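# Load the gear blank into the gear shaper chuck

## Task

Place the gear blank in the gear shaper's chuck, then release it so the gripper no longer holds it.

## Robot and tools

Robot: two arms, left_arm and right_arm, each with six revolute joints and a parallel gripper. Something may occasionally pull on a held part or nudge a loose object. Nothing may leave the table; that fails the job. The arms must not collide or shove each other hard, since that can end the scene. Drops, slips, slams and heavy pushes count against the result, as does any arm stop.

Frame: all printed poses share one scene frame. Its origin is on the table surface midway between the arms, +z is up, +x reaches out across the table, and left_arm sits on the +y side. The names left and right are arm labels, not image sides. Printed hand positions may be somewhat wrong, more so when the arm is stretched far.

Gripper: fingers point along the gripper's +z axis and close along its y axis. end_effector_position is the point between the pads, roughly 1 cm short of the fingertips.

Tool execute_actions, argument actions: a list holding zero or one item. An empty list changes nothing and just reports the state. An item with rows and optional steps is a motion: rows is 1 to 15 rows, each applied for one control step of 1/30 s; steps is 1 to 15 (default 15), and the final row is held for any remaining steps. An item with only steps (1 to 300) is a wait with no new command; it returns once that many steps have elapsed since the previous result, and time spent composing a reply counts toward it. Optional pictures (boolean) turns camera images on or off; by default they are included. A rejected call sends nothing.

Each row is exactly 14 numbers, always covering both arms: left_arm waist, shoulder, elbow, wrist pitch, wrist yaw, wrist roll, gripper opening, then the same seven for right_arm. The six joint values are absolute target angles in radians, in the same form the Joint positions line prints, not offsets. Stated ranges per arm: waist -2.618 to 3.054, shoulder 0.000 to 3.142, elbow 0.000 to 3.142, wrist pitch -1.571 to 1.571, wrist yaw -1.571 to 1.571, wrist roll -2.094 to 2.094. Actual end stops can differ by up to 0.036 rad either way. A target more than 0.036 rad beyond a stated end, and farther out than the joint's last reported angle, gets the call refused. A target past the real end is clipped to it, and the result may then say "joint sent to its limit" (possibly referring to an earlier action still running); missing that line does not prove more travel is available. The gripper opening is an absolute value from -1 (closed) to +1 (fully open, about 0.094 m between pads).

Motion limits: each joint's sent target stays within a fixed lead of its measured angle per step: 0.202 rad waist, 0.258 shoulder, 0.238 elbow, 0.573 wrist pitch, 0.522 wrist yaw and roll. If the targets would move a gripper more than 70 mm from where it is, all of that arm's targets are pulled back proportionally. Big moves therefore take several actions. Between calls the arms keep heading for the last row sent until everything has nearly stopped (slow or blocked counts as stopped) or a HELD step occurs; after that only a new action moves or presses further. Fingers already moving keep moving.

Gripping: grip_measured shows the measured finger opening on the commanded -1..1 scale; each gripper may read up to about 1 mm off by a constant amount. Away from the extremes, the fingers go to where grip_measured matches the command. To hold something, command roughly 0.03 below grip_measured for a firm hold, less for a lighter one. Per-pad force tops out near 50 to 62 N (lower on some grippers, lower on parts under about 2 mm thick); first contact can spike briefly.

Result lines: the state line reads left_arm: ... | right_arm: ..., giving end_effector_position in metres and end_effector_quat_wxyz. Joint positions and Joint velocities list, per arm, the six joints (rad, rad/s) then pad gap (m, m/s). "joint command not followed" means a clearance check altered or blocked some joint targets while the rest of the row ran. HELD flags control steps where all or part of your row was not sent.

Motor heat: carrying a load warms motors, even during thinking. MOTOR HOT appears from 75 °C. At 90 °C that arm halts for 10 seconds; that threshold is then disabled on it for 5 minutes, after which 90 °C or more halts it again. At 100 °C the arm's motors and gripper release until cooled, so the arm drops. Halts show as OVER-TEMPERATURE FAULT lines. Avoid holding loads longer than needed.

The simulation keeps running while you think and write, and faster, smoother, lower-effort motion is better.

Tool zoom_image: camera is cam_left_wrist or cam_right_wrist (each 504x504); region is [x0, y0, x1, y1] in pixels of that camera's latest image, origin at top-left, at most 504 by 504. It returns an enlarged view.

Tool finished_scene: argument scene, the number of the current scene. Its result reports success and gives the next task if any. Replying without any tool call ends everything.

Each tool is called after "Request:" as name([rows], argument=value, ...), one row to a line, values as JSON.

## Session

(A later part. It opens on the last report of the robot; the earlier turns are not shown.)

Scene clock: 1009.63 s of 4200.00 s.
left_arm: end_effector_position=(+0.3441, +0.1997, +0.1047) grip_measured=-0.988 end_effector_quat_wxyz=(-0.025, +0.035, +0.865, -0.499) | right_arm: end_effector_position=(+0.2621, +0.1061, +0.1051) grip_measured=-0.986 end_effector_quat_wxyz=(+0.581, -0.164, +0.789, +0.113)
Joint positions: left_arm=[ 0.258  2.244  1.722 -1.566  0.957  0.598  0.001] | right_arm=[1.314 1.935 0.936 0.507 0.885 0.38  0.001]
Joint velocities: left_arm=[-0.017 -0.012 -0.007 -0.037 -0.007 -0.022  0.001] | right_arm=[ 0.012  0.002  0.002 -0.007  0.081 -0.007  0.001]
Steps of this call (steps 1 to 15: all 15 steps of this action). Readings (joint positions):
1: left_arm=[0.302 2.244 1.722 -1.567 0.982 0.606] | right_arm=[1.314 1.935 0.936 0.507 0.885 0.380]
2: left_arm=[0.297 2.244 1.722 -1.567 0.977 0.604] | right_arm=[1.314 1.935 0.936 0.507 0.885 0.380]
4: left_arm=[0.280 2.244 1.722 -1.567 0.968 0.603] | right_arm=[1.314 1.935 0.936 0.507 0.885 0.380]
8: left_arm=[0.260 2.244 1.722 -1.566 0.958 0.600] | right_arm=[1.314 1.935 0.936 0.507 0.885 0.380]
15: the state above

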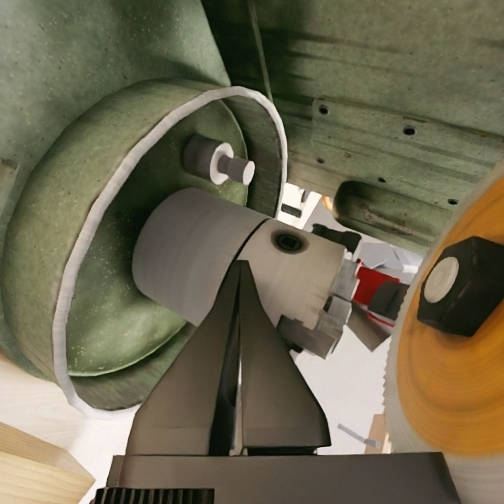

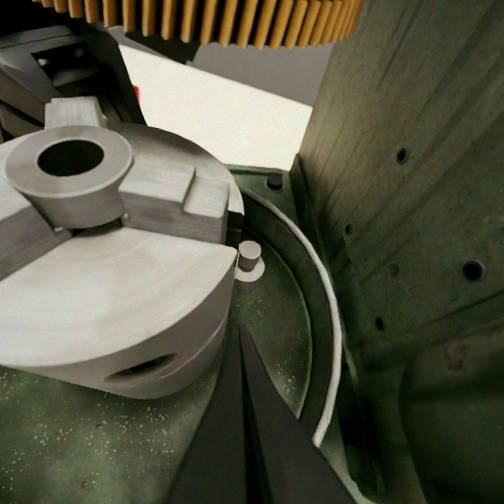

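Request:
execute_actions([
  {"rows":[[0.28,2.26,1.75,-1.57,0.98,0.6,-1,1.32,1.935,0.96,0.49,0.9,0.39,-1],[0.28,2.28,1.76,-1.57,1.0,0.6,-1,1.32,1.935,0.96,0.49,0.9,0.39,-1],[0.28,2.3,1.77,-1.57,1.02,0.6,-1,1.32,1.935,0.96,0.49,0.9,0.39,-1],[0.28,2.32,1.77,-1.57,1.03,0.6,-1,1.32,1.935,0.96,0.49,0.9,0.39,-1],[0.28,2.33,1.77,-1.57,1.03,0.6,-1,1.32,1.935,0.96,0.49,0.9,0.39,-1],[0.28,2.33,1.77,-1.57,1.03,0.6,-1,1.32,1.935,0.96,0.49,0.9,0.39,-1],[0.265,2.33,1.77,-1.57,1.03,0.6,-1,1.32,1.935,0.96,0.49,0.9,0.39,-1],[0.25,2.33,1.77,-1.57,1.03,0.6,-1,1.32,1.935,0.96,0.49,0.9,0.39,-1],[0.235,2.33,1.77,-1.57,1.03,0.6,-1,1.32,1.935,0.96,0.49,0.9,0.39,-1],[0.22,2.33,1.77,-1.57,1.03,0.6,-1,1.32,1.935,0.96,0.49,0.9,0.39,-1],[0.205,2.33,1.77,-1.57,1.03,0.6,-1,1.32,1.935,0.96,0.49,0.9,0.39,-1],[0.19,2.33,1.77,-1.57,1.03,0.6,-1,1.32,1.935,0.96,0.49,0.9,0.39,-1]],"steps":15},
], pictures=false)

Request:
execute_actions([
  {"rows":[[0.18,2.33,1.77,-1.57,1.03,0.6,-1,1.32,1.935,0.96,0.49,0.9,0.39,-1],[0.17,2.33,1.77,-1.57,1.03,0.6,-1,1.32,1.935,0.96,0.49,0.9,0.39,-1],[0.16,2.33,1.77,-1.57,1.03,0.6,-1,1.32,1.935,0.96,0.49,0.9,0.39,-1],[0.15,2.33,1.77,-1.57,1.03,0.6,-1,1.32,1.935,0.96,0.49,0.9,0.39,-1],[0.14,2.33,1.77,-1.57,1.03,0.6,-1,1.32,1.935,0.96,0.49,0.9,0.39,-1]],"steps":12},
])

Scene clock: 1026.77 s of 4200.00 s.
left_arm: end_effector_position=(+0.3471, +0.1724, +0.0896) grip_measured=-0.988 end_effector_quat_wxyz=(-0.056, +0.040, +0.849, -0.523) | right_arm: end_effector_position=(+0.2621, +0.1061, +0.1051) grip_measured=-0.986 end_effector_quat_wxyz=(+0.581, -0.164, +0.789, +0.113)
Joint positions: left_arm=[ 0.193  2.324  1.747 -1.572  1.009  0.598  0.001] | right_arm=[1.314 1.935 0.936 0.507 0.885 0.38  0.001]
Joint velocities: left_arm=[-0.305  0.002  0.002 -0.037 -0.11  -0.007 -0.   ] | right_arm=[ 0.007 -0.017  0.007 -0.11   0.022 -0.022 -0.   ]
Steps of this call (steps 1 to 15: the robot went on to your last target; steps 16 to 90: nothing new was sent; then 13.63 s passed at rest; steps 91 to 105: all 15 steps of this action). Readings (joint positions):
91: left_arm=[0.267 2.244 1.722 -1.566 0.959 0.598] | right_arm=[1.314 1.935 0.936 0.507 0.885 0.380]
92: left_arm=[0.269 2.247 1.723 -1.569 0.962 0.598] | right_arm=[1.314 1.935 0.936 0.507 0.885 0.380]
94: left_arm=[0.273 2.264 1.737 -1.572 0.978 0.598] | right_arm=[1.314 1.935 0.936 0.507 0.885 0.380]
98: left_arm=[0.273 2.311 1.747 -1.572 0.999 0.598] | right_arm=[1.314 1.935 0.936 0.507 0.885 0.380]
105: the state above

Scene clock: 1027.17 s of 4200.00 s.
left_arm: end_effector_position=(+0.3472, +0.1578, +0.0896) grip_measured=-0.988 end_effector_quat_wxyz=(-0.056, +0.058, +0.847, -0.525) | right_arm: end_effector_position=(+0.2621, +0.1061, +0.1051) grip_measured=-0.986 end_effector_quat_wxyz=(+0.581, -0.164, +0.789, +0.113)
Joint positions: left_arm=[ 0.156  2.324  1.747 -1.554  1.021  0.598  0.001] | right_arm=[1.314 1.935 0.936 0.507 0.885 0.38  0.001]
Joint velocities: left_arm=[-0.002 -0.012 -0.002 -0.081 -0.022 -0.051  0.001] | right_arm=[-0.007  0.012 -0.002  0.051 -0.066  0.007  0.001]
Steps of this call (steps 1 to 12: all 12 steps of this action). Readings (joint positions):
1: left_arm=[0.185 2.324 1.747 -1.572 1.010 0.598] | right_arm=[1.314 1.935 0.936 0.507 0.885 0.380]
2: left_arm=[0.178 2.324 1.747 -1.572 1.011 0.598] | right_arm=[1.314 1.935 0.936 0.507 0.885 0.380]
4: left_arm=[0.170 2.324 1.747 -1.568 1.014 0.598] | right_arm=[1.314 1.935 0.936 0.507 0.885 0.380]
8: left_arm=[0.158 2.324 1.747 -1.557 1.019 0.598] | right_arm=[1.314 1.935 0.936 0.507 0.885 0.380]
12: the state above

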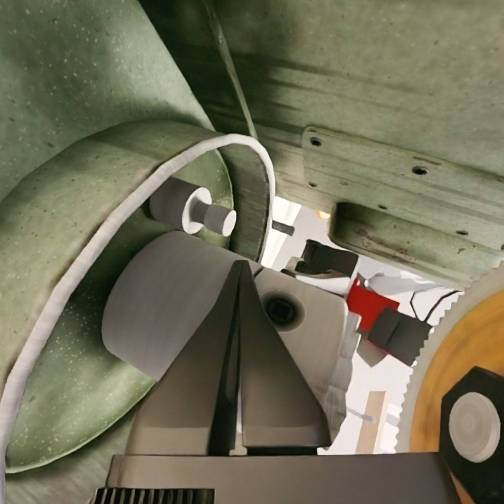

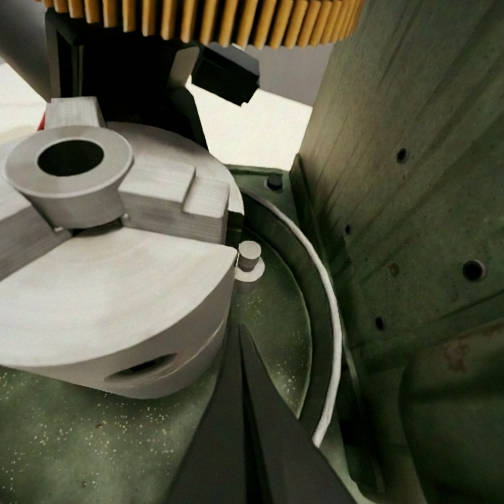

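Request:
execute_actions(actions=[])

Scene clock: 1048.80 s of 4200.00 s.
left_arm: end_effector_position=(+0.3472, +0.1578, +0.0896) grip_measured=-0.988 end_effector_quat_wxyz=(-0.056, +0.058, +0.847, -0.525) | right_arm: end_effector_position=(+0.2621, +0.1061, +0.1051) grip_measured=-0.986 end_effector_quat_wxyz=(+0.581, -0.164, +0.789, +0.113)
Joint positions: left_arm=[ 0.156  2.324  1.747 -1.554  1.021  0.598  0.001] | right_arm=[1.314 1.935 0.936 0.507 0.885 0.38  0.001]
Joint velocities: left_arm=[ 0.002 -0.012  0.007 -0.022 -0.066 -0.051  0.001] | right_arm=[-0.002  0.007 -0.022 -0.007 -0.037  0.037 -0.   ]
Steps of this call (steps 1 to 15: the robot went on to your last target; steps 16 to 90: nothing new was sent; then 18.63 s passed at rest). Readings (joint positions):
1: left_arm=[0.156 2.324 1.747 -1.554 1.021 0.598] | right_arm=[1.314 1.935 0.936 0.507 0.885 0.380]
2: left_arm=[0.156 2.324 1.747 -1.554 1.021 0.598] | right_arm=[1.314 1.935 0.936 0.507 0.885 0.380]
4: left_arm=[0.156 2.324 1.747 -1.554 1.021 0.598] | right_arm=[1.314 1.935 0.936 0.507 0.885 0.380]
8: left_arm=[0.156 2.324 1.747 -1.554 1.021 0.598] | right_arm=[1.314 1.935 0.936 0.507 0.885 0.380]
90: the state above
All arms were judged still, so your last target was given up. Only a new action makes them travel on or press farther. Fingers that are still opening or closing keep moving.

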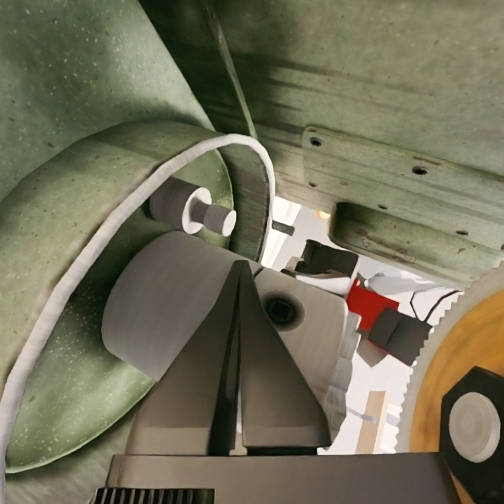

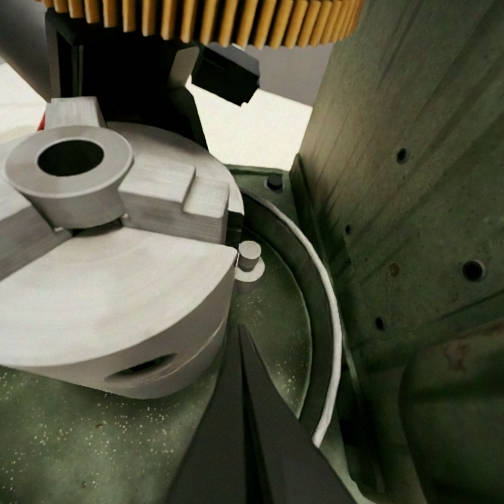

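Request:
execute_actions([
  {"rows":[[0.17,2.37,1.845,-1.57,1.03,0.6,-1, 1.32,1.935,0.96,0.49,0.9,0.39,-1]],"steps":15},
], pictures=false)

Request:
execute_actions([
  {"rows":[[0.11,2.37,1.845,-1.57,1.03,0.6,-1, 1.32,1.935,0.96,0.49,0.9,0.39,-1]],"steps":15},
])

Scene clock: 1055.97 s of 4200.00 s.
left_arm: end_effector_position=(+0.3607, +0.1632, +0.0921) grip_measured=-0.988 end_effector_quat_wxyz=(-0.041, +0.062, +0.850, -0.522) | right_arm: end_effector_position=(+0.2621, +0.1061, +0.1051) grip_measured=-0.986 end_effector_quat_wxyz=(+0.581, -0.164, +0.789, +0.113)
Joint positions: left_arm=[ 0.165  2.352  1.817 -1.567  1.02   0.598  0.001] | right_arm=[1.314 1.935 0.936 0.507 0.885 0.38  0.001]
Joint velocities: left_arm=[-0.017 -0.017 -0.012 -0.007  0.022  0.022  0.001] | right_arm=[-0.007 -0.017  0.007 -0.051 -0.007 -0.051 -0.   ]
Steps of this call (steps 1 to 90: nothing new was sent; then 3.67 s passed at rest; steps 91 to 105: all 15 steps of this action). Readings (joint positions):
91: left_arm=[0.156 2.330 1.760 -1.563 1.020 0.598] | right_arm=[1.314 1.935 0.936 0.507 0.885 0.380]
92: left_arm=[0.157 2.340 1.783 -1.567 1.020 0.598] | right_arm=[1.314 1.935 0.936 0.507 0.885 0.380]
94: left_arm=[0.160 2.351 1.810 -1.567 1.020 0.598] | right_arm=[1.314 1.935 0.936 0.507 0.885 0.380]
98: left_arm=[0.164 2.352 1.817 -1.567 1.020 0.598] | right_arm=[1.314 1.935 0.936 0.507 0.885 0.380]
105: the state above

Scene clock: 1056.47 s of 4200.00 s.
left_arm: end_effector_position=(+0.3545, +0.1420, +0.0908) grip_measured=-0.988 end_effector_quat_wxyz=(-0.057, +0.086, +0.848, -0.520) | right_arm: end_effector_position=(+0.2621, +0.1061, +0.1051) grip_measured=-0.986 end_effector_quat_wxyz=(+0.581, -0.164, +0.789, +0.113)
Joint positions: left_arm=[ 0.108  2.355  1.817 -1.567  1.017  0.598  0.001] | right_arm=[1.314 1.935 0.936 0.507 0.885 0.38  0.001]
Joint velocities: left_arm=[-0.012 -0.007 -0.022 -0.037 -0.051 -0.066 -0.001] | right_arm=[-0.007 -0.017  0.012 -0.007  0.022  0.022  0.   ]
Steps of this call (steps 1 to 15: all 15 steps of this action). Readings (joint positions):
1: left_arm=[0.161 2.352 1.817 -1.567 1.020 0.598] | right_arm=[1.314 1.935 0.936 0.507 0.885 0.380]
2: left_arm=[0.154 2.352 1.817 -1.567 1.020 0.598] | right_arm=[1.314 1.935 0.936 0.507 0.885 0.380]
4: left_arm=[0.132 2.352 1.817 -1.567 1.020 0.598] | right_arm=[1.314 1.935 0.936 0.507 0.885 0.380]
8: left_arm=[0.108 2.354 1.817 -1.567 1.017 0.598] | right_arm=[1.314 1.935 0.936 0.507 0.885 0.380]
15: the state above

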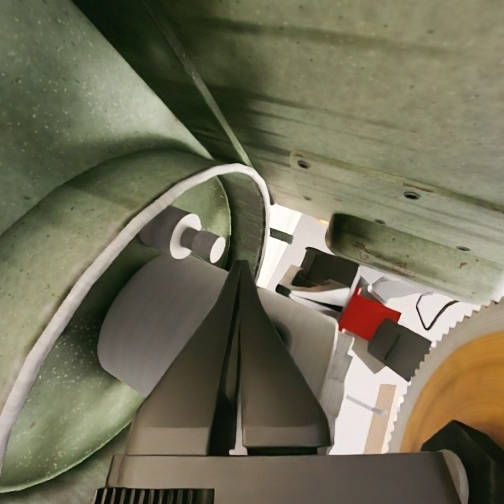

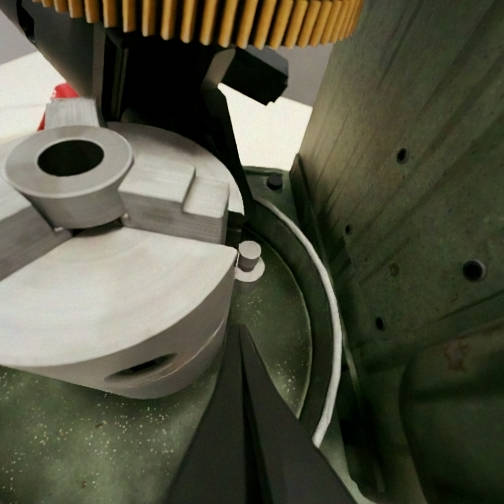

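Request:
execute_actions([
  {"rows":[[0.05,2.37,1.845,-1.57,1.03,0.6,-1, 1.32,1.935,0.96,0.49,0.9,0.39,-1]],"steps":15},
])

Scene clock: 1059.23 s of 4200.00 s.
left_arm: end_effector_position=(+0.3520, +0.1260, +0.0882) grip_measured=-0.988 end_effector_quat_wxyz=(-0.062, +0.107, +0.846, -0.518) | right_arm: end_effector_position=(+0.2621, +0.1061, +0.1051) grip_measured=-0.986 end_effector_quat_wxyz=(+0.581, -0.164, +0.789, +0.113)
Joint positions: left_arm=[ 0.066  2.358  1.817 -1.548  1.02   0.597  0.001] | right_arm=[1.314 1.935 0.936 0.507 0.885 0.38  0.001]
Joint velocities: left_arm=[-0.007 -0.012  0.017  0.037  0.037 -0.066  0.   ] | right_arm=[-0.007  0.002 -0.007  0.007 -0.037 -0.007 -0.001]
Steps of this call (steps 1 to 15: the robot went on to your last target; steps 16 to 68: nothing new was sent; steps 69 to 83: all 15 steps of this action). Readings (joint positions):
69: left_arm=[0.104 2.355 1.817 -1.567 1.017 0.598] | right_arm=[1.314 1.935 0.936 0.507 0.885 0.380]
70: left_arm=[0.098 2.355 1.817 -1.566 1.015 0.598] | right_arm=[1.314 1.935 0.936 0.507 0.885 0.380]
72: left_arm=[0.079 2.356 1.817 -1.561 1.011 0.598] | right_arm=[1.314 1.935 0.936 0.507 0.885 0.380]
76: left_arm=[0.066 2.358 1.817 -1.548 1.019 0.597] | right_arm=[1.314 1.935 0.936 0.507 0.885 0.380]
83: the state above

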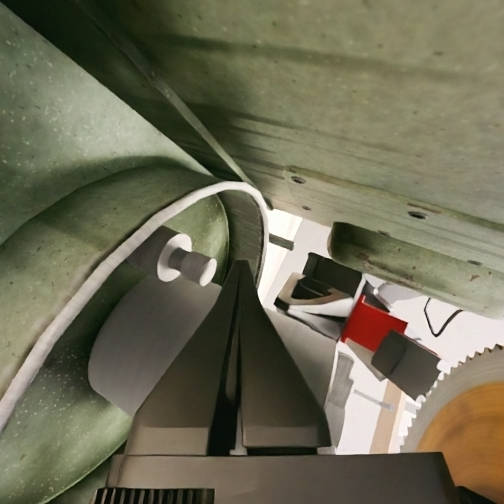

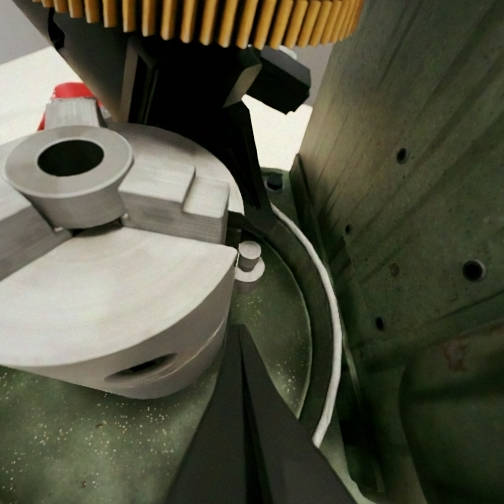

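Request:
execute_actions([
  {"rows":[[0.06,2.37,1.845,-1.57,0.96,0.6,-0.7, 1.32,1.935,0.96,0.49,0.9,0.39,-1]],"steps":15},
])

Scene clock: 1068.57 s of 4200.00 s.
left_arm: end_effector_position=(+0.3528, +0.1294, +0.0831) grip_measured=-0.702 end_effector_quat_wxyz=(-0.062, +0.116, +0.854, -0.503) | right_arm: end_effector_position=(+0.2621, +0.1061, +0.1051) grip_measured=-0.986 end_effector_quat_wxyz=(+0.581, -0.164, +0.789, +0.113)
Joint positions: left_arm=[ 0.066  2.36   1.824 -1.534  0.984  0.591  0.014] | right_arm=[1.314 1.935 0.936 0.507 0.885 0.38  0.001]
Joint velocities: left_arm=[-0.007  0.012 -0.007  0.007 -0.022 -0.037 -0.   ] | right_arm=[ 0.007 -0.022 -0.007 -0.022 -0.022 -0.066  0.   ]
Steps of this call (steps 1 to 15: the robot went on to your last target; steps 16 to 90: nothing new was sent; then 5.83 s passed at rest; steps 91 to 105: all 15 steps of this action). Readings (joint positions):
91: left_arm=[0.066 2.358 1.818 -1.542 1.011 0.597] | right_arm=[1.314 1.935 0.936 0.507 0.885 0.380]
92: left_arm=[0.066 2.360 1.821 -1.536 0.999 0.597] | right_arm=[1.314 1.935 0.936 0.507 0.885 0.380]
94: left_arm=[0.066 2.360 1.823 -1.534 0.988 0.596] | right_arm=[1.314 1.935 0.936 0.507 0.885 0.380]
98: left_arm=[0.066 2.360 1.824 -1.534 0.985 0.593] | right_arm=[1.314 1.935 0.936 0.507 0.885 0.380]
105: the state above

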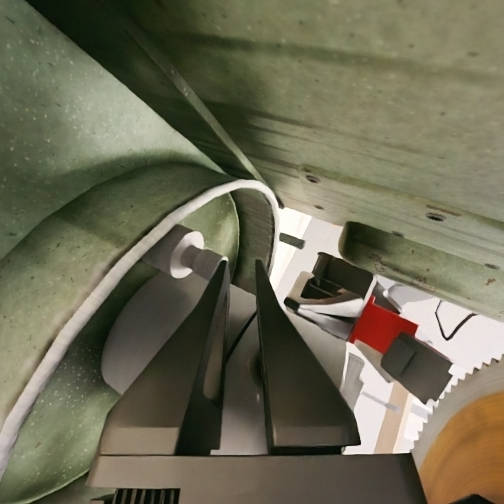

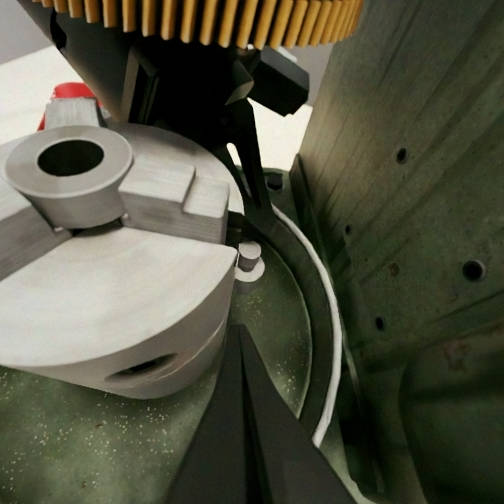

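Request:
zoom_image(camera="cam_right_wrist", region=[190, 140, 330, 300])

Region (190, 140, 330, 300) of cam_right_wrist's 504x504 image, scaled by 3.150, with more detail than that image has; it fills the left 441 columns of this view, and the rest is white.

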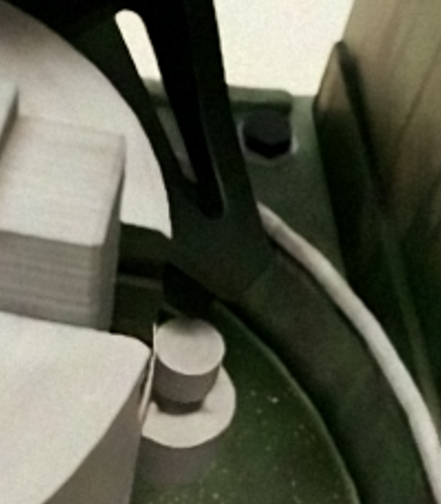

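Request:
execute_actions([
  {"rows":[[0.07,2.40,1.90,-1.57,1.0,0.6,-1, 1.32,1.935,0.96,0.49,0.9,0.39,-1]],"steps":12},
], pictures=false)

Request:
execute_actions([
  {"rows":[[0.0,2.40,1.90,-1.57,1.0,0.6,-1, 1.32,1.935,0.96,0.49,0.9,0.39,-1]],"steps":15},
])

Scene clock: 1082.20 s of 4200.00 s.
left_arm: end_effector_position=(+0.3577, +0.1297, +0.0854) grip_measured=-0.988 end_effector_quat_wxyz=(-0.064, +0.114, +0.854, -0.503) | right_arm: end_effector_position=(+0.2621, +0.1061, +0.1051) grip_measured=-0.986 end_effector_quat_wxyz=(+0.581, -0.164, +0.789, +0.113)
Joint positions: left_arm=[ 0.066  2.381  1.871 -1.564  0.984  0.59   0.001] | right_arm=[1.314 1.935 0.936 0.507 0.885 0.38  0.001]
Joint velocities: left_arm=[-0.007  0.007  0.012 -0.037  0.022 -0.066 -0.001] | right_arm=[ 0.007  0.002 -0.007 -0.081 -0.007 -0.066 -0.   ]
Steps of this call (steps 1 to 15: the robot went on to your last target; steps 16 to 90: nothing new was sent; then 10.23 s passed at rest; steps 91 to 102: all 12 steps of this action). Readings (joint positions):
91: left_arm=[0.066 2.365 1.834 -1.543 0.984 0.590] | right_arm=[1.314 1.935 0.936 0.507 0.885 0.380]
92: left_arm=[0.066 2.372 1.850 -1.550 0.984 0.590] | right_arm=[1.314 1.935 0.936 0.507 0.885 0.380]
94: left_arm=[0.066 2.380 1.867 -1.552 0.984 0.590] | right_arm=[1.314 1.935 0.936 0.507 0.885 0.380]
98: left_arm=[0.066 2.381 1.871 -1.559 0.984 0.590] | right_arm=[1.314 1.935 0.936 0.507 0.885 0.380]
102: the state above

Scene clock: 1082.70 s of 4200.00 s.
left_arm: end_effector_position=(+0.3517, +0.1163, +0.0811) grip_measured=-0.988 end_effector_quat_wxyz=(-0.082, +0.121, +0.850, -0.506) | right_arm: end_effector_position=(+0.2621, +0.1061, +0.1051) grip_measured=-0.986 end_effector_quat_wxyz=(+0.581, -0.164, +0.789, +0.113)
Joint positions: left_arm=[ 0.032  2.398  1.871 -1.572  0.99   0.59   0.001] | right_arm=[1.314 1.935 0.936 0.507 0.885 0.38  0.001]
Joint velocities: left_arm=[-0.002 -0.022  0.002 -0.066 -0.051  0.022 -0.001] | right_arm=[-0.007  0.007 -0.017  0.022 -0.007 -0.007 -0.   ]
Steps of this call (steps 1 to 15: all 15 steps of this action). Readings (joint positions):
1: left_arm=[0.061 2.381 1.871 -1.564 0.984 0.590] | right_arm=[1.314 1.935 0.936 0.507 0.885 0.380]
2: left_arm=[0.052 2.381 1.871 -1.564 0.984 0.590] | right_arm=[1.314 1.935 0.936 0.507 0.885 0.380]
4: left_arm=[0.042 2.389 1.871 -1.568 0.989 0.591] | right_arm=[1.314 1.935 0.936 0.507 0.885 0.380]
8: left_arm=[0.032 2.398 1.871 -1.572 0.990 0.590] | right_arm=[1.314 1.935 0.936 0.507 0.885 0.380]
15: the state above

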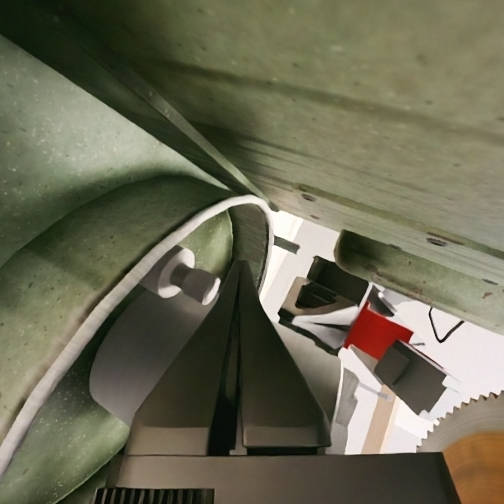

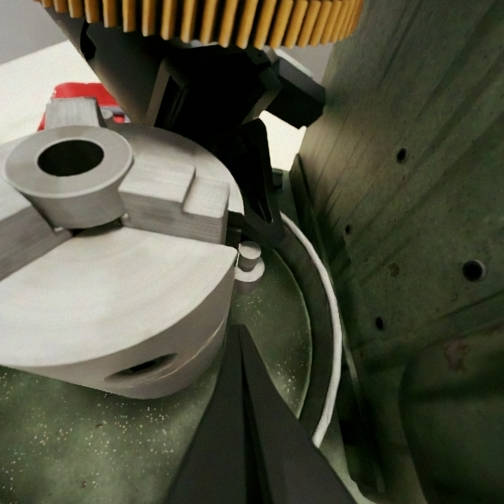

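Request:
execute_actions([
  {"rows":[[0.03,2.385,1.84,-1.57,1.0,0.6,-1, 1.32,1.935,0.96,0.49,0.9,0.39,-1]],"steps":15},
])

Request:
zoom_image(camera="cam_right_wrist", region=[190, 140, 330, 300])

Scene clock: 1087.23 s of 4200.00 s.
left_arm: end_effector_position=(+0.3501, +0.1167, +0.0798) grip_measured=-0.988 end_effector_quat_wxyz=(-0.086, +0.118, +0.850, -0.507) | right_arm: end_effector_position=(+0.2621, +0.1061, +0.1051) grip_measured=-0.986 end_effector_quat_wxyz=(+0.581, -0.164, +0.789, +0.113)
Joint positions: left_arm=[ 0.033  2.398  1.863 -1.572  0.99   0.59   0.001] | right_arm=[1.314 1.935 0.936 0.507 0.885 0.38  0.001]
Joint velocities: left_arm=[ 0.017  0.002 -0.007  0.081 -0.037  0.037 -0.001] | right_arm=[-0.007 -0.012 -0.017  0.066 -0.007 -0.022 -0.   ]
Steps of this call (steps 1 to 15: the robot went on to your last target; steps 16 to 90: nothing new was sent; then 1.03 s passed at rest; steps 91 to 105: all 15 steps of this action). Readings (joint positions):
91: left_arm=[0.033 2.398 1.869 -1.572 0.990 0.590] | right_arm=[1.314 1.935 0.936 0.507 0.885 0.380]
92: left_arm=[0.033 2.398 1.867 -1.572 0.990 0.590] | right_arm=[1.314 1.935 0.936 0.507 0.885 0.380]
94: left_arm=[0.033 2.398 1.864 -1.572 0.990 0.590] | right_arm=[1.314 1.935 0.936 0.507 0.885 0.380]
98: left_arm=[0.033 2.398 1.863 -1.572 0.990 0.590] | right_arm=[1.314 1.935 0.936 0.507 0.885 0.380]
105: the state above

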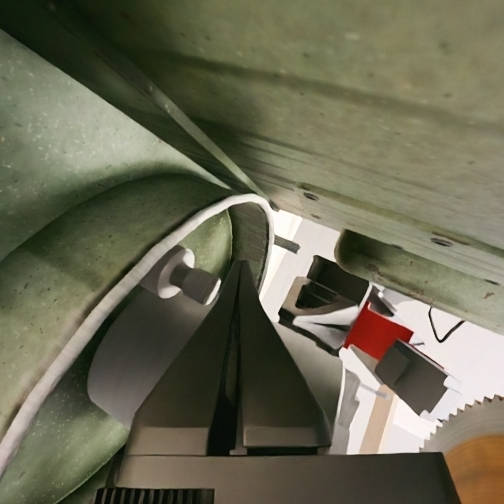

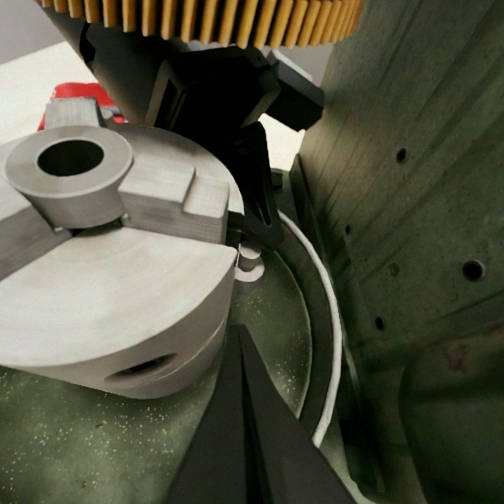

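Region (190, 140, 330, 300) of cam_right_wrist's 504x504 image, scaled by 3.150, with more detail than that image has; it fills the left 441 columns of this view, and the rest is white.

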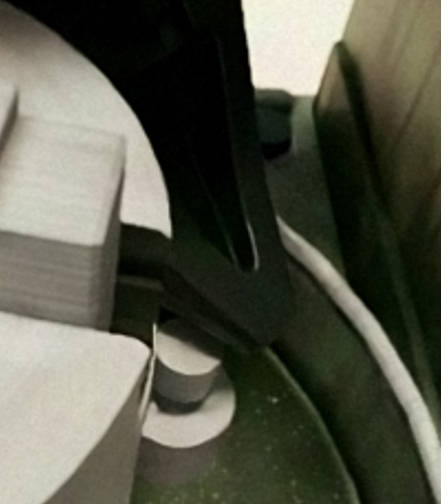

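Request:
execute_actions([
  {"rows":[[0.03,2.39,1.86,-1.57,1.0,0.6,-0.7, 1.32,1.935,0.96,0.49,0.9,0.39,-1]],"steps":15},
])

Request:
zoom_image(camera="cam_right_wrist", region=[190, 140, 330, 300])

Scene clock: 1093.50 s of 4200.00 s.
left_arm: end_effector_position=(+0.3501, +0.1167, +0.0798) grip_measured=-0.702 end_effector_quat_wxyz=(-0.086, +0.118, +0.850, -0.507) | right_arm: end_effector_position=(+0.2621, +0.1061, +0.1051) grip_measured=-0.986 end_effector_quat_wxyz=(+0.581, -0.164, +0.789, +0.113)
Joint positions: left_arm=[ 0.033  2.398  1.863 -1.572  0.99   0.59   0.014] | right_arm=[1.314 1.935 0.936 0.507 0.885 0.38  0.001]
Joint velocities: left_arm=[ 0.002  0.002 -0.012  0.007 -0.051  0.066 -0.   ] | right_arm=[-0.012 -0.007  0.002  0.051  0.022 -0.081 -0.   ]
Steps of this call (steps 1 to 15: the robot went on to your last target; steps 16 to 90: nothing new was sent; then 2.77 s passed at rest; steps 91 to 105: all 15 steps of this action). Readings (joint positions):
91: left_arm=[0.033 2.398 1.863 -1.572 0.990 0.590] | right_arm=[1.314 1.935 0.936 0.507 0.885 0.380]
92: left_arm=[0.033 2.398 1.863 -1.572 0.990 0.590] | right_arm=[1.314 1.935 0.936 0.507 0.885 0.380]
94: left_arm=[0.033 2.398 1.863 -1.572 0.990 0.590] | right_arm=[1.314 1.935 0.936 0.507 0.885 0.380]
98: left_arm=[0.033 2.398 1.863 -1.572 0.990 0.590] | right_arm=[1.314 1.935 0.936 0.507 0.885 0.380]
105: the state above

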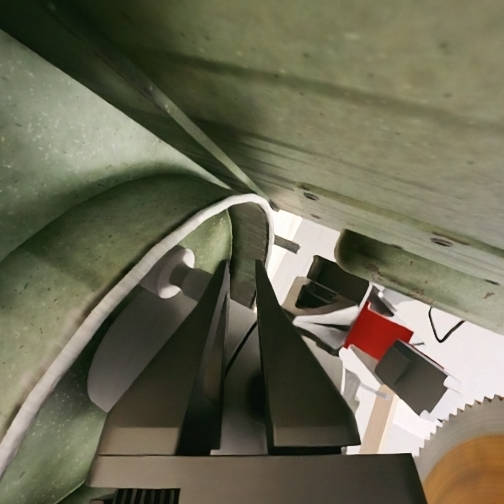

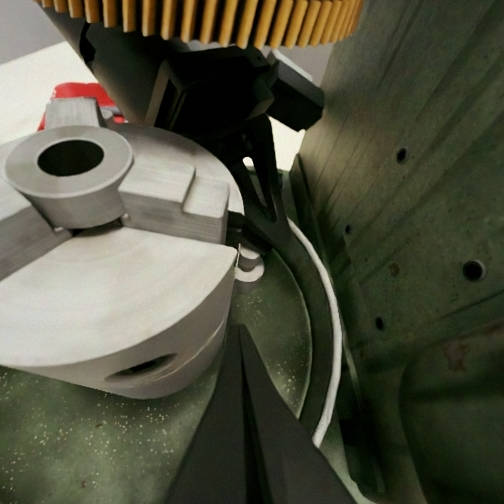

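Region (190, 140, 330, 300) of cam_right_wrist's 504x504 image, scaled by 3.150, with more detail than that image has; it fills the left 441 columns of this view, and the rest is white.

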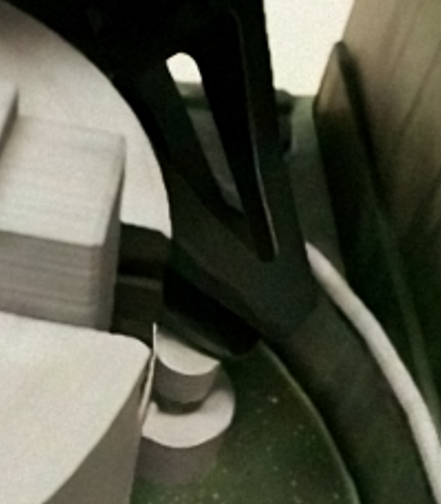

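Open further to press.

Request:
execute_actions([
  {"rows":[[0.03,2.39,1.86,-1.57,1.0,0.6,-0.4, 1.32,1.935,0.96,0.49,0.9,0.39,-1]],"steps":15},
])

Request:
zoom_image(camera="cam_right_wrist", region=[190, 140, 330, 300])

Scene clock: 1096.70 s of 4200.00 s.
left_arm: end_effector_position=(+0.3524, +0.1147, +0.0850) grip_measured=-0.402 end_effector_quat_wxyz=(-0.079, +0.114, +0.845, -0.516) | right_arm: end_effector_position=(+0.2621, +0.1061, +0.1051) grip_measured=-0.986 end_effector_quat_wxyz=(+0.581, -0.164, +0.789, +0.113)
Joint positions: left_arm=[ 0.034  2.392  1.863 -1.573  1.015  0.587  0.028] | right_arm=[1.314 1.935 0.936 0.507 0.885 0.38  0.001]
Joint velocities: left_arm=[-0.007  0.017 -0.012 -0.007 -0.022 -0.007  0.001] | right_arm=[ 0.002 -0.027 -0.012 -0.007 -0.037 -0.051 -0.001]
Steps of this call (steps 1 to 15: the robot went on to your last target; steps 16 to 81: nothing new was sent; steps 82 to 96: all 15 steps of this action). Readings (joint positions):
82: left_arm=[0.033 2.398 1.863 -1.573 0.998 0.588] | right_arm=[1.314 1.935 0.936 0.507 0.885 0.380]
83: left_arm=[0.033 2.394 1.863 -1.573 1.014 0.584] | right_arm=[1.314 1.935 0.936 0.507 0.885 0.380]
85: left_arm=[0.034 2.392 1.863 -1.573 1.016 0.585] | right_arm=[1.314 1.935 0.936 0.507 0.885 0.380]
89: left_arm=[0.034 2.392 1.863 -1.573 1.015 0.587] | right_arm=[1.314 1.935 0.936 0.507 0.885 0.380]
96: the state above

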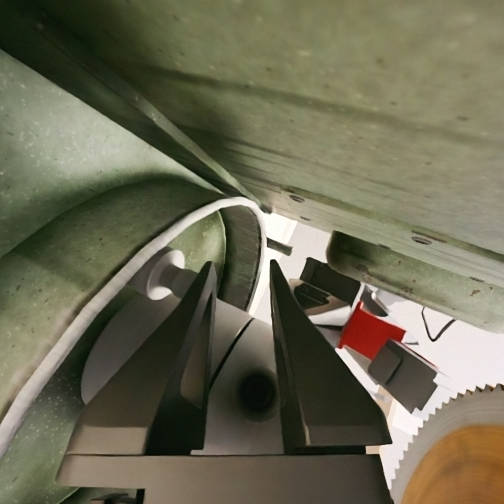

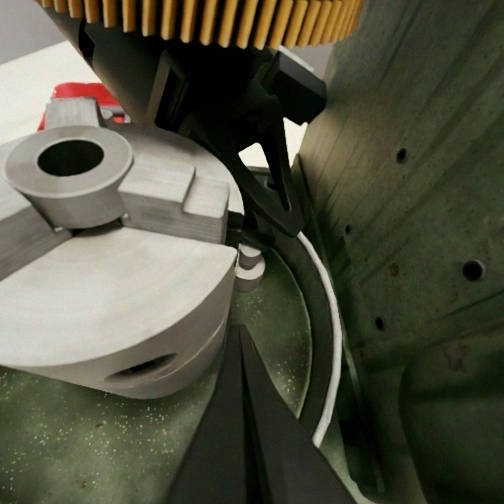

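Region (190, 140, 330, 300) of cam_right_wrist's 504x504 image, scaled by 3.150, with more detail than that image has; it fills the left 441 columns of this view, and the rest is white.

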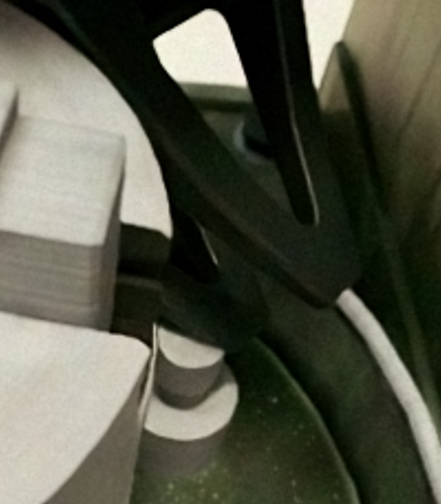

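Contact on the part. Press with yaw and drag back slowly.

Request:
execute_actions([
  {"rows":[[0.035,2.39,1.86,-1.57,0.95,0.6,-0.4, 1.32,1.935,0.96,0.49,0.9,0.39,-1],[0.04,2.39,1.86,-1.57,0.95,0.6,-0.4, 1.32,1.935,0.96,0.49,0.9,0.39,-1],[0.045,2.39,1.86,-1.57,0.95,0.6,-0.4, 1.32,1.935,0.96,0.49,0.9,0.39,-1],[0.05,2.39,1.86,-1.57,0.95,0.6,-0.4, 1.32,1.935,0.96,0.49,0.9,0.39,-1],[0.055,2.39,1.86,-1.57,0.95,0.6,-0.4, 1.32,1.935,0.96,0.49,0.9,0.39,-1],[0.06,2.39,1.86,-1.57,0.95,0.6,-0.4, 1.32,1.935,0.96,0.49,0.9,0.39,-1],[0.065,2.39,1.86,-1.57,0.95,0.6,-0.4, 1.32,1.935,0.96,0.49,0.9,0.39,-1],[0.07,2.39,1.86,-1.57,0.95,0.6,-0.4, 1.32,1.935,0.96,0.49,0.9,0.39,-1]],"steps":15},
])

Request:
zoom_image(camera="cam_right_wrist", region=[190, 140, 330, 300])

Scene clock: 1107.00 s of 4200.00 s.
left_arm: end_effector_position=(+0.3554, +0.1240, +0.0844) grip_measured=-0.402 end_effector_quat_wxyz=(-0.074, +0.104, +0.847, -0.515) | right_arm: end_effector_position=(+0.2621, +0.1061, +0.1051) grip_measured=-0.986 end_effector_quat_wxyz=(+0.581, -0.164, +0.789, +0.113)
Joint positions: left_arm=[ 0.058  2.392  1.863 -1.573  1.011  0.587  0.028] | right_arm=[1.314 1.935 0.936 0.507 0.885 0.38  0.001]
Joint velocities: left_arm=[-0.002 -0.012  0.002 -0.066 -0.037 -0.066 -0.   ] | right_arm=[-0.017  0.012  0.022  0.051  0.007  0.051  0.   ]
Steps of this call (steps 1 to 15: the robot went on to your last target; steps 16 to 90: nothing new was sent; then 6.80 s passed at rest; steps 91 to 105: all 15 steps of this action). Readings (joint positions):
91: left_arm=[0.034 2.392 1.863 -1.573 1.013 0.587] | right_arm=[1.314 1.935 0.936 0.507 0.885 0.380]
92: left_arm=[0.034 2.392 1.863 -1.573 1.013 0.587] | right_arm=[1.314 1.935 0.936 0.507 0.885 0.380]
94: left_arm=[0.035 2.392 1.863 -1.573 1.012 0.587] | right_arm=[1.314 1.935 0.936 0.507 0.885 0.380]
98: left_arm=[0.042 2.392 1.863 -1.573 1.011 0.587] | right_arm=[1.314 1.935 0.936 0.507 0.885 0.380]
105: the state above

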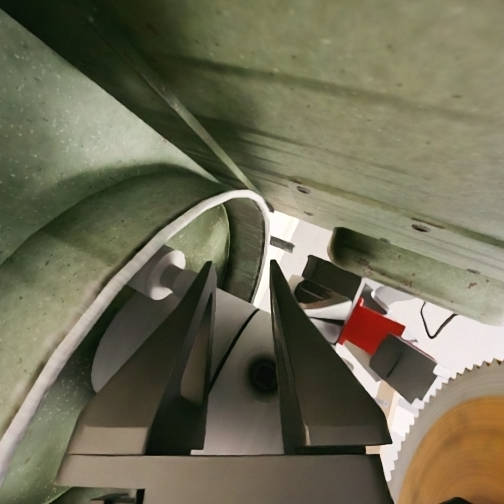

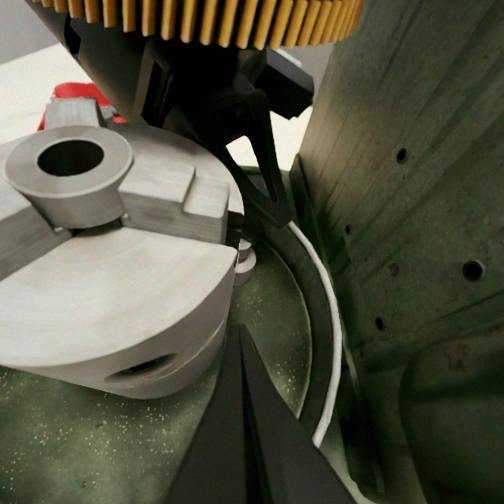

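Region (190, 140, 330, 300) of cam_right_wrist's 504x504 image, scaled by 3.150, with more detail than that image has; it fills the left 441 columns of this view, and the rest is white.

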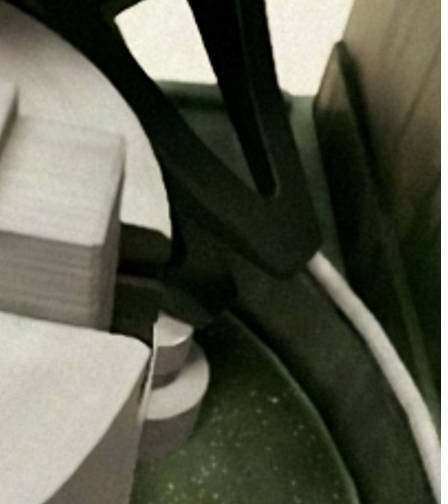

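It drags. Continue.

Request:
execute_actions([
  {"rows":[[0.075,2.39,1.86,-1.57,0.95,0.6,-0.4, 1.32,1.935,0.96,0.49,0.9,0.39,-1],[0.08,2.39,1.86,-1.57,0.95,0.6,-0.4, 1.32,1.935,0.96,0.49,0.9,0.39,-1],[0.085,2.39,1.86,-1.57,0.95,0.6,-0.4, 1.32,1.935,0.96,0.49,0.9,0.39,-1],[0.09,2.39,1.86,-1.57,0.95,0.6,-0.4, 1.32,1.935,0.96,0.49,0.9,0.39,-1],[0.095,2.39,1.86,-1.57,0.95,0.6,-0.4, 1.32,1.935,0.96,0.49,0.9,0.39,-1],[0.1,2.39,1.86,-1.57,0.95,0.6,-0.4, 1.32,1.935,0.96,0.49,0.9,0.39,-1],[0.105,2.39,1.86,-1.57,0.95,0.6,-0.4, 1.32,1.935,0.96,0.49,0.9,0.39,-1],[0.11,2.39,1.86,-1.57,0.95,0.6,-0.4, 1.32,1.935,0.96,0.49,0.9,0.39,-1],[0.115,2.39,1.86,-1.57,0.95,0.6,-0.4, 1.32,1.935,0.96,0.49,0.9,0.39,-1],[0.12,2.39,1.86,-1.57,0.95,0.6,-0.4, 1.32,1.935,0.96,0.49,0.9,0.39,-1]],"steps":15},
])

Scene clock: 1117.23 s of 4200.00 s.
left_arm: end_effector_position=(+0.3620, +0.1443, +0.0844) grip_measured=-0.402 end_effector_quat_wxyz=(-0.060, +0.082, +0.850, -0.517) | right_arm: end_effector_position=(+0.2621, +0.1061, +0.1051) grip_measured=-0.986 end_effector_quat_wxyz=(+0.581, -0.164, +0.789, +0.113)
Joint positions: left_arm=[ 0.111  2.392  1.863 -1.573  1.011  0.587  0.028] | right_arm=[1.314 1.935 0.936 0.507 0.885 0.38  0.001]
Joint velocities: left_arm=[-0.007 -0.002 -0.007 -0.022  0.037 -0.022  0.   ] | right_arm=[ 0.002  0.002  0.022 -0.022 -0.051  0.081  0.001]
Steps of this call (steps 1 to 15: the robot went on to your last target; steps 16 to 90: nothing new was sent; then 6.73 s passed at rest; steps 91 to 105: all 15 steps of this action). Readings (joint positions):
91: left_arm=[0.058 2.392 1.863 -1.573 1.011 0.587] | right_arm=[1.314 1.935 0.936 0.507 0.885 0.380]
92: left_arm=[0.059 2.392 1.863 -1.573 1.011 0.587] | right_arm=[1.314 1.935 0.936 0.507 0.885 0.380]
94: left_arm=[0.061 2.392 1.863 -1.573 1.012 0.587] | right_arm=[1.314 1.935 0.936 0.507 0.885 0.380]
98: left_arm=[0.081 2.392 1.863 -1.573 1.011 0.587] | right_arm=[1.314 1.935 0.936 0.507 0.885 0.380]
105: the state above

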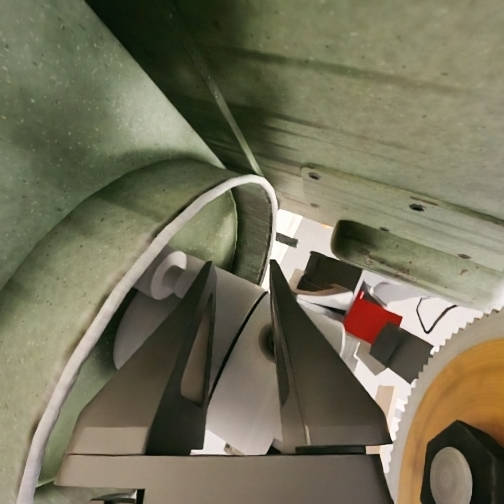

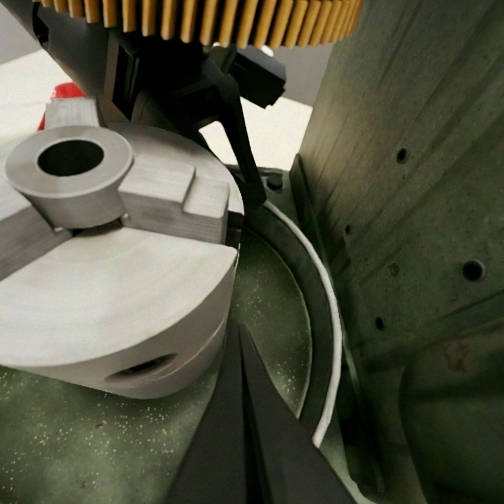

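Request:
execute_actions([
  {"rows":[[0.13,2.39,1.86,-1.57,0.95,0.6,-0.4, 1.32,1.935,0.96,0.49,0.9,0.39,-1],[0.135,2.39,1.855,-1.57,0.95,0.6,-0.4, 1.32,1.935,0.96,0.49,0.9,0.39,-1],[0.14,2.385,1.85,-1.57,0.95,0.6,-0.4, 1.32,1.935,0.96,0.49,0.9,0.39,-1],[0.145,2.385,1.845,-1.57,0.95,0.6,-0.4, 1.32,1.935,0.96,0.49,0.9,0.39,-1],[0.15,2.38,1.84,-1.57,0.95,0.6,-0.4, 1.32,1.935,0.96,0.49,0.9,0.39,-1],[0.155,2.38,1.835,-1.57,0.95,0.6,-0.4, 1.32,1.935,0.96,0.49,0.9,0.39,-1],[0.16,2.375,1.83,-1.57,0.95,0.6,-0.4, 1.32,1.935,0.96,0.49,0.9,0.39,-1],[0.165,2.375,1.825,-1.57,0.95,0.6,-0.4, 1.32,1.935,0.96,0.49,0.9,0.39,-1],[0.17,2.37,1.82,-1.57,0.95,0.6,-0.4, 1.32,1.935,0.96,0.49,0.9,0.39,-1],[0.18,2.37,1.82,-1.57,0.95,0.6,-0.4, 1.32,1.935,0.96,0.49,0.9,0.39,-1]],"steps":15},
])

Scene clock: 1126.47 s of 4200.00 s.
left_arm: end_effector_position=(+0.3647, +0.1709, +0.0843) grip_measured=-0.402 end_effector_quat_wxyz=(-0.047, +0.056, +0.855, -0.514) | right_arm: end_effector_position=(+0.2621, +0.1061, +0.1051) grip_measured=-0.986 end_effector_quat_wxyz=(+0.581, -0.164, +0.789, +0.113)
Joint positions: left_arm=[ 0.177  2.381  1.849 -1.573  0.996  0.588  0.028] | right_arm=[1.314 1.935 0.936 0.507 0.885 0.38  0.001]
Joint velocities: left_arm=[ 0.007 -0.007 -0.017  0.095 -0.007  0.051 -0.001] | right_arm=[-0.002 -0.002 -0.017  0.051 -0.081 -0.037 -0.   ]
Steps of this call (steps 1 to 15: the robot went on to your last target; steps 16 to 90: nothing new was sent; then 5.73 s passed at rest; steps 91 to 105: all 15 steps of this action). Readings (joint positions):
91: left_arm=[0.112 2.392 1.863 -1.573 1.010 0.587] | right_arm=[1.314 1.935 0.936 0.507 0.885 0.380]
92: left_arm=[0.113 2.392 1.863 -1.573 1.011 0.587] | right_arm=[1.314 1.935 0.936 0.507 0.885 0.380]
94: left_arm=[0.117 2.392 1.863 -1.573 1.011 0.587] | right_arm=[1.314 1.935 0.936 0.507 0.885 0.380]
98: left_arm=[0.138 2.390 1.861 -1.573 1.008 0.588] | right_arm=[1.314 1.935 0.936 0.507 0.885 0.380]
105: the state above

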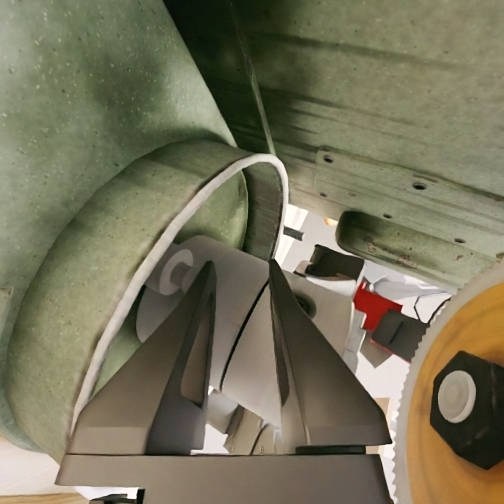

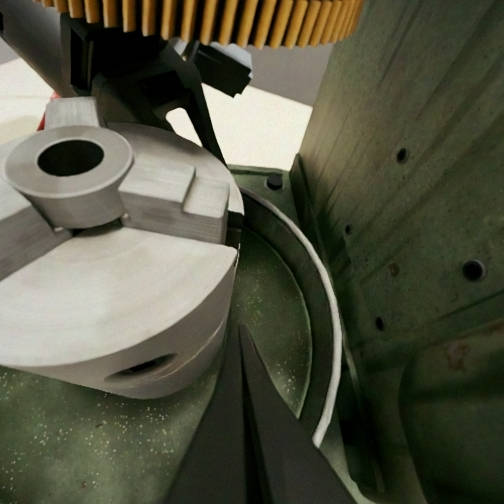

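Request:
execute_actions([
  {"rows":[[0.19,2.365,1.81,-1.57,0.94,0.6,-0.4, 1.32,1.935,0.96,0.49,0.9,0.39,-1],[0.195,2.36,1.80,-1.57,0.94,0.6,-0.4, 1.32,1.935,0.96,0.49,0.9,0.39,-1],[0.2,2.355,1.79,-1.57,0.94,0.6,-0.4, 1.32,1.935,0.96,0.49,0.9,0.39,-1],[0.205,2.35,1.78,-1.57,0.94,0.6,-0.4, 1.32,1.935,0.96,0.49,0.9,0.39,-1],[0.21,2.345,1.77,-1.57,0.94,0.6,-0.4, 1.32,1.935,0.96,0.49,0.9,0.39,-1],[0.215,2.34,1.76,-1.57,0.94,0.6,-0.4, 1.32,1.935,0.96,0.49,0.9,0.39,-1],[0.22,2.335,1.75,-1.57,0.94,0.6,-0.4, 1.32,1.935,0.96,0.49,0.9,0.39,-1],[0.23,2.33,1.74,-1.57,0.94,0.6,-0.4, 1.32,1.935,0.96,0.49,0.9,0.39,-1],[0.24,2.325,1.73,-1.57,0.94,0.6,-0.4, 1.32,1.935,0.96,0.49,0.9,0.39,-1],[0.25,2.32,1.72,-1.57,0.94,0.6,-0.4, 1.32,1.935,0.96,0.49,0.9,0.39,-1]],"steps":15},
])

Scene clock: 1135.37 s of 4200.00 s.
left_arm: end_effector_position=(+0.3443, +0.1976, +0.0792) grip_measured=-0.402 end_effector_quat_wxyz=(-0.062, +0.018, +0.860, -0.506) | right_arm: end_effector_position=(+0.2621, +0.1061, +0.1051) grip_measured=-0.986 end_effector_quat_wxyz=(+0.581, -0.164, +0.789, +0.113)
Joint positions: left_arm=[ 0.251  2.333  1.742 -1.573  0.953  0.59   0.028] | right_arm=[1.314 1.935 0.936 0.507 0.885 0.38  0.001]
Joint velocities: left_arm=[ 0.027  0.032 -0.042 -0.051 -0.139  0.007 -0.001] | right_arm=[-0.017  0.007 -0.007 -0.022 -0.007 -0.022 -0.   ]
Steps of this call (steps 1 to 15: the robot went on to your last target; steps 16 to 90: nothing new was sent; then 5.40 s passed at rest; steps 91 to 105: all 15 steps of this action). Readings (joint positions):
91: left_arm=[0.177 2.381 1.849 -1.573 0.993 0.588] | right_arm=[1.314 1.935 0.936 0.507 0.885 0.380]
92: left_arm=[0.178 2.379 1.845 -1.572 0.993 0.588] | right_arm=[1.314 1.935 0.936 0.507 0.885 0.380]
94: left_arm=[0.183 2.369 1.828 -1.572 0.993 0.589] | right_arm=[1.314 1.935 0.936 0.507 0.885 0.380]
98: left_arm=[0.207 2.348 1.787 -1.572 0.986 0.590] | right_arm=[1.314 1.935 0.936 0.507 0.885 0.380]
105: the state above

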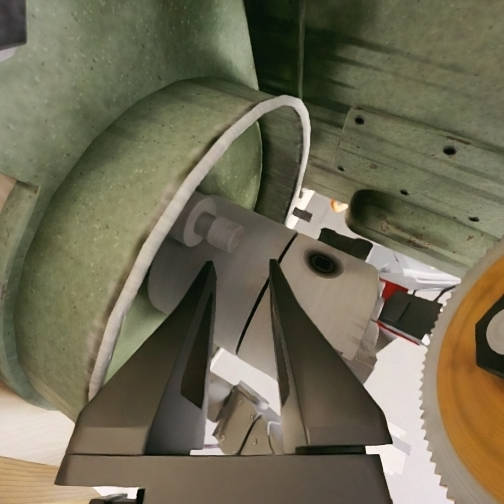

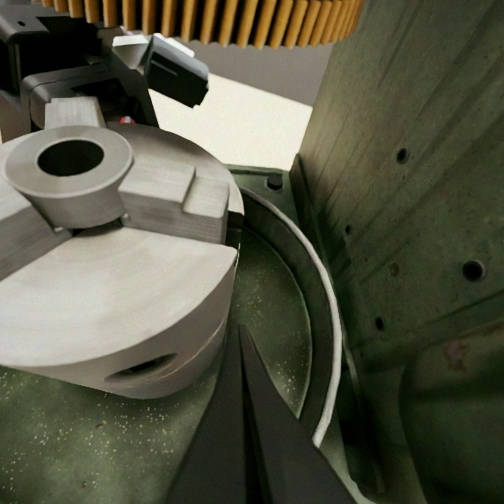

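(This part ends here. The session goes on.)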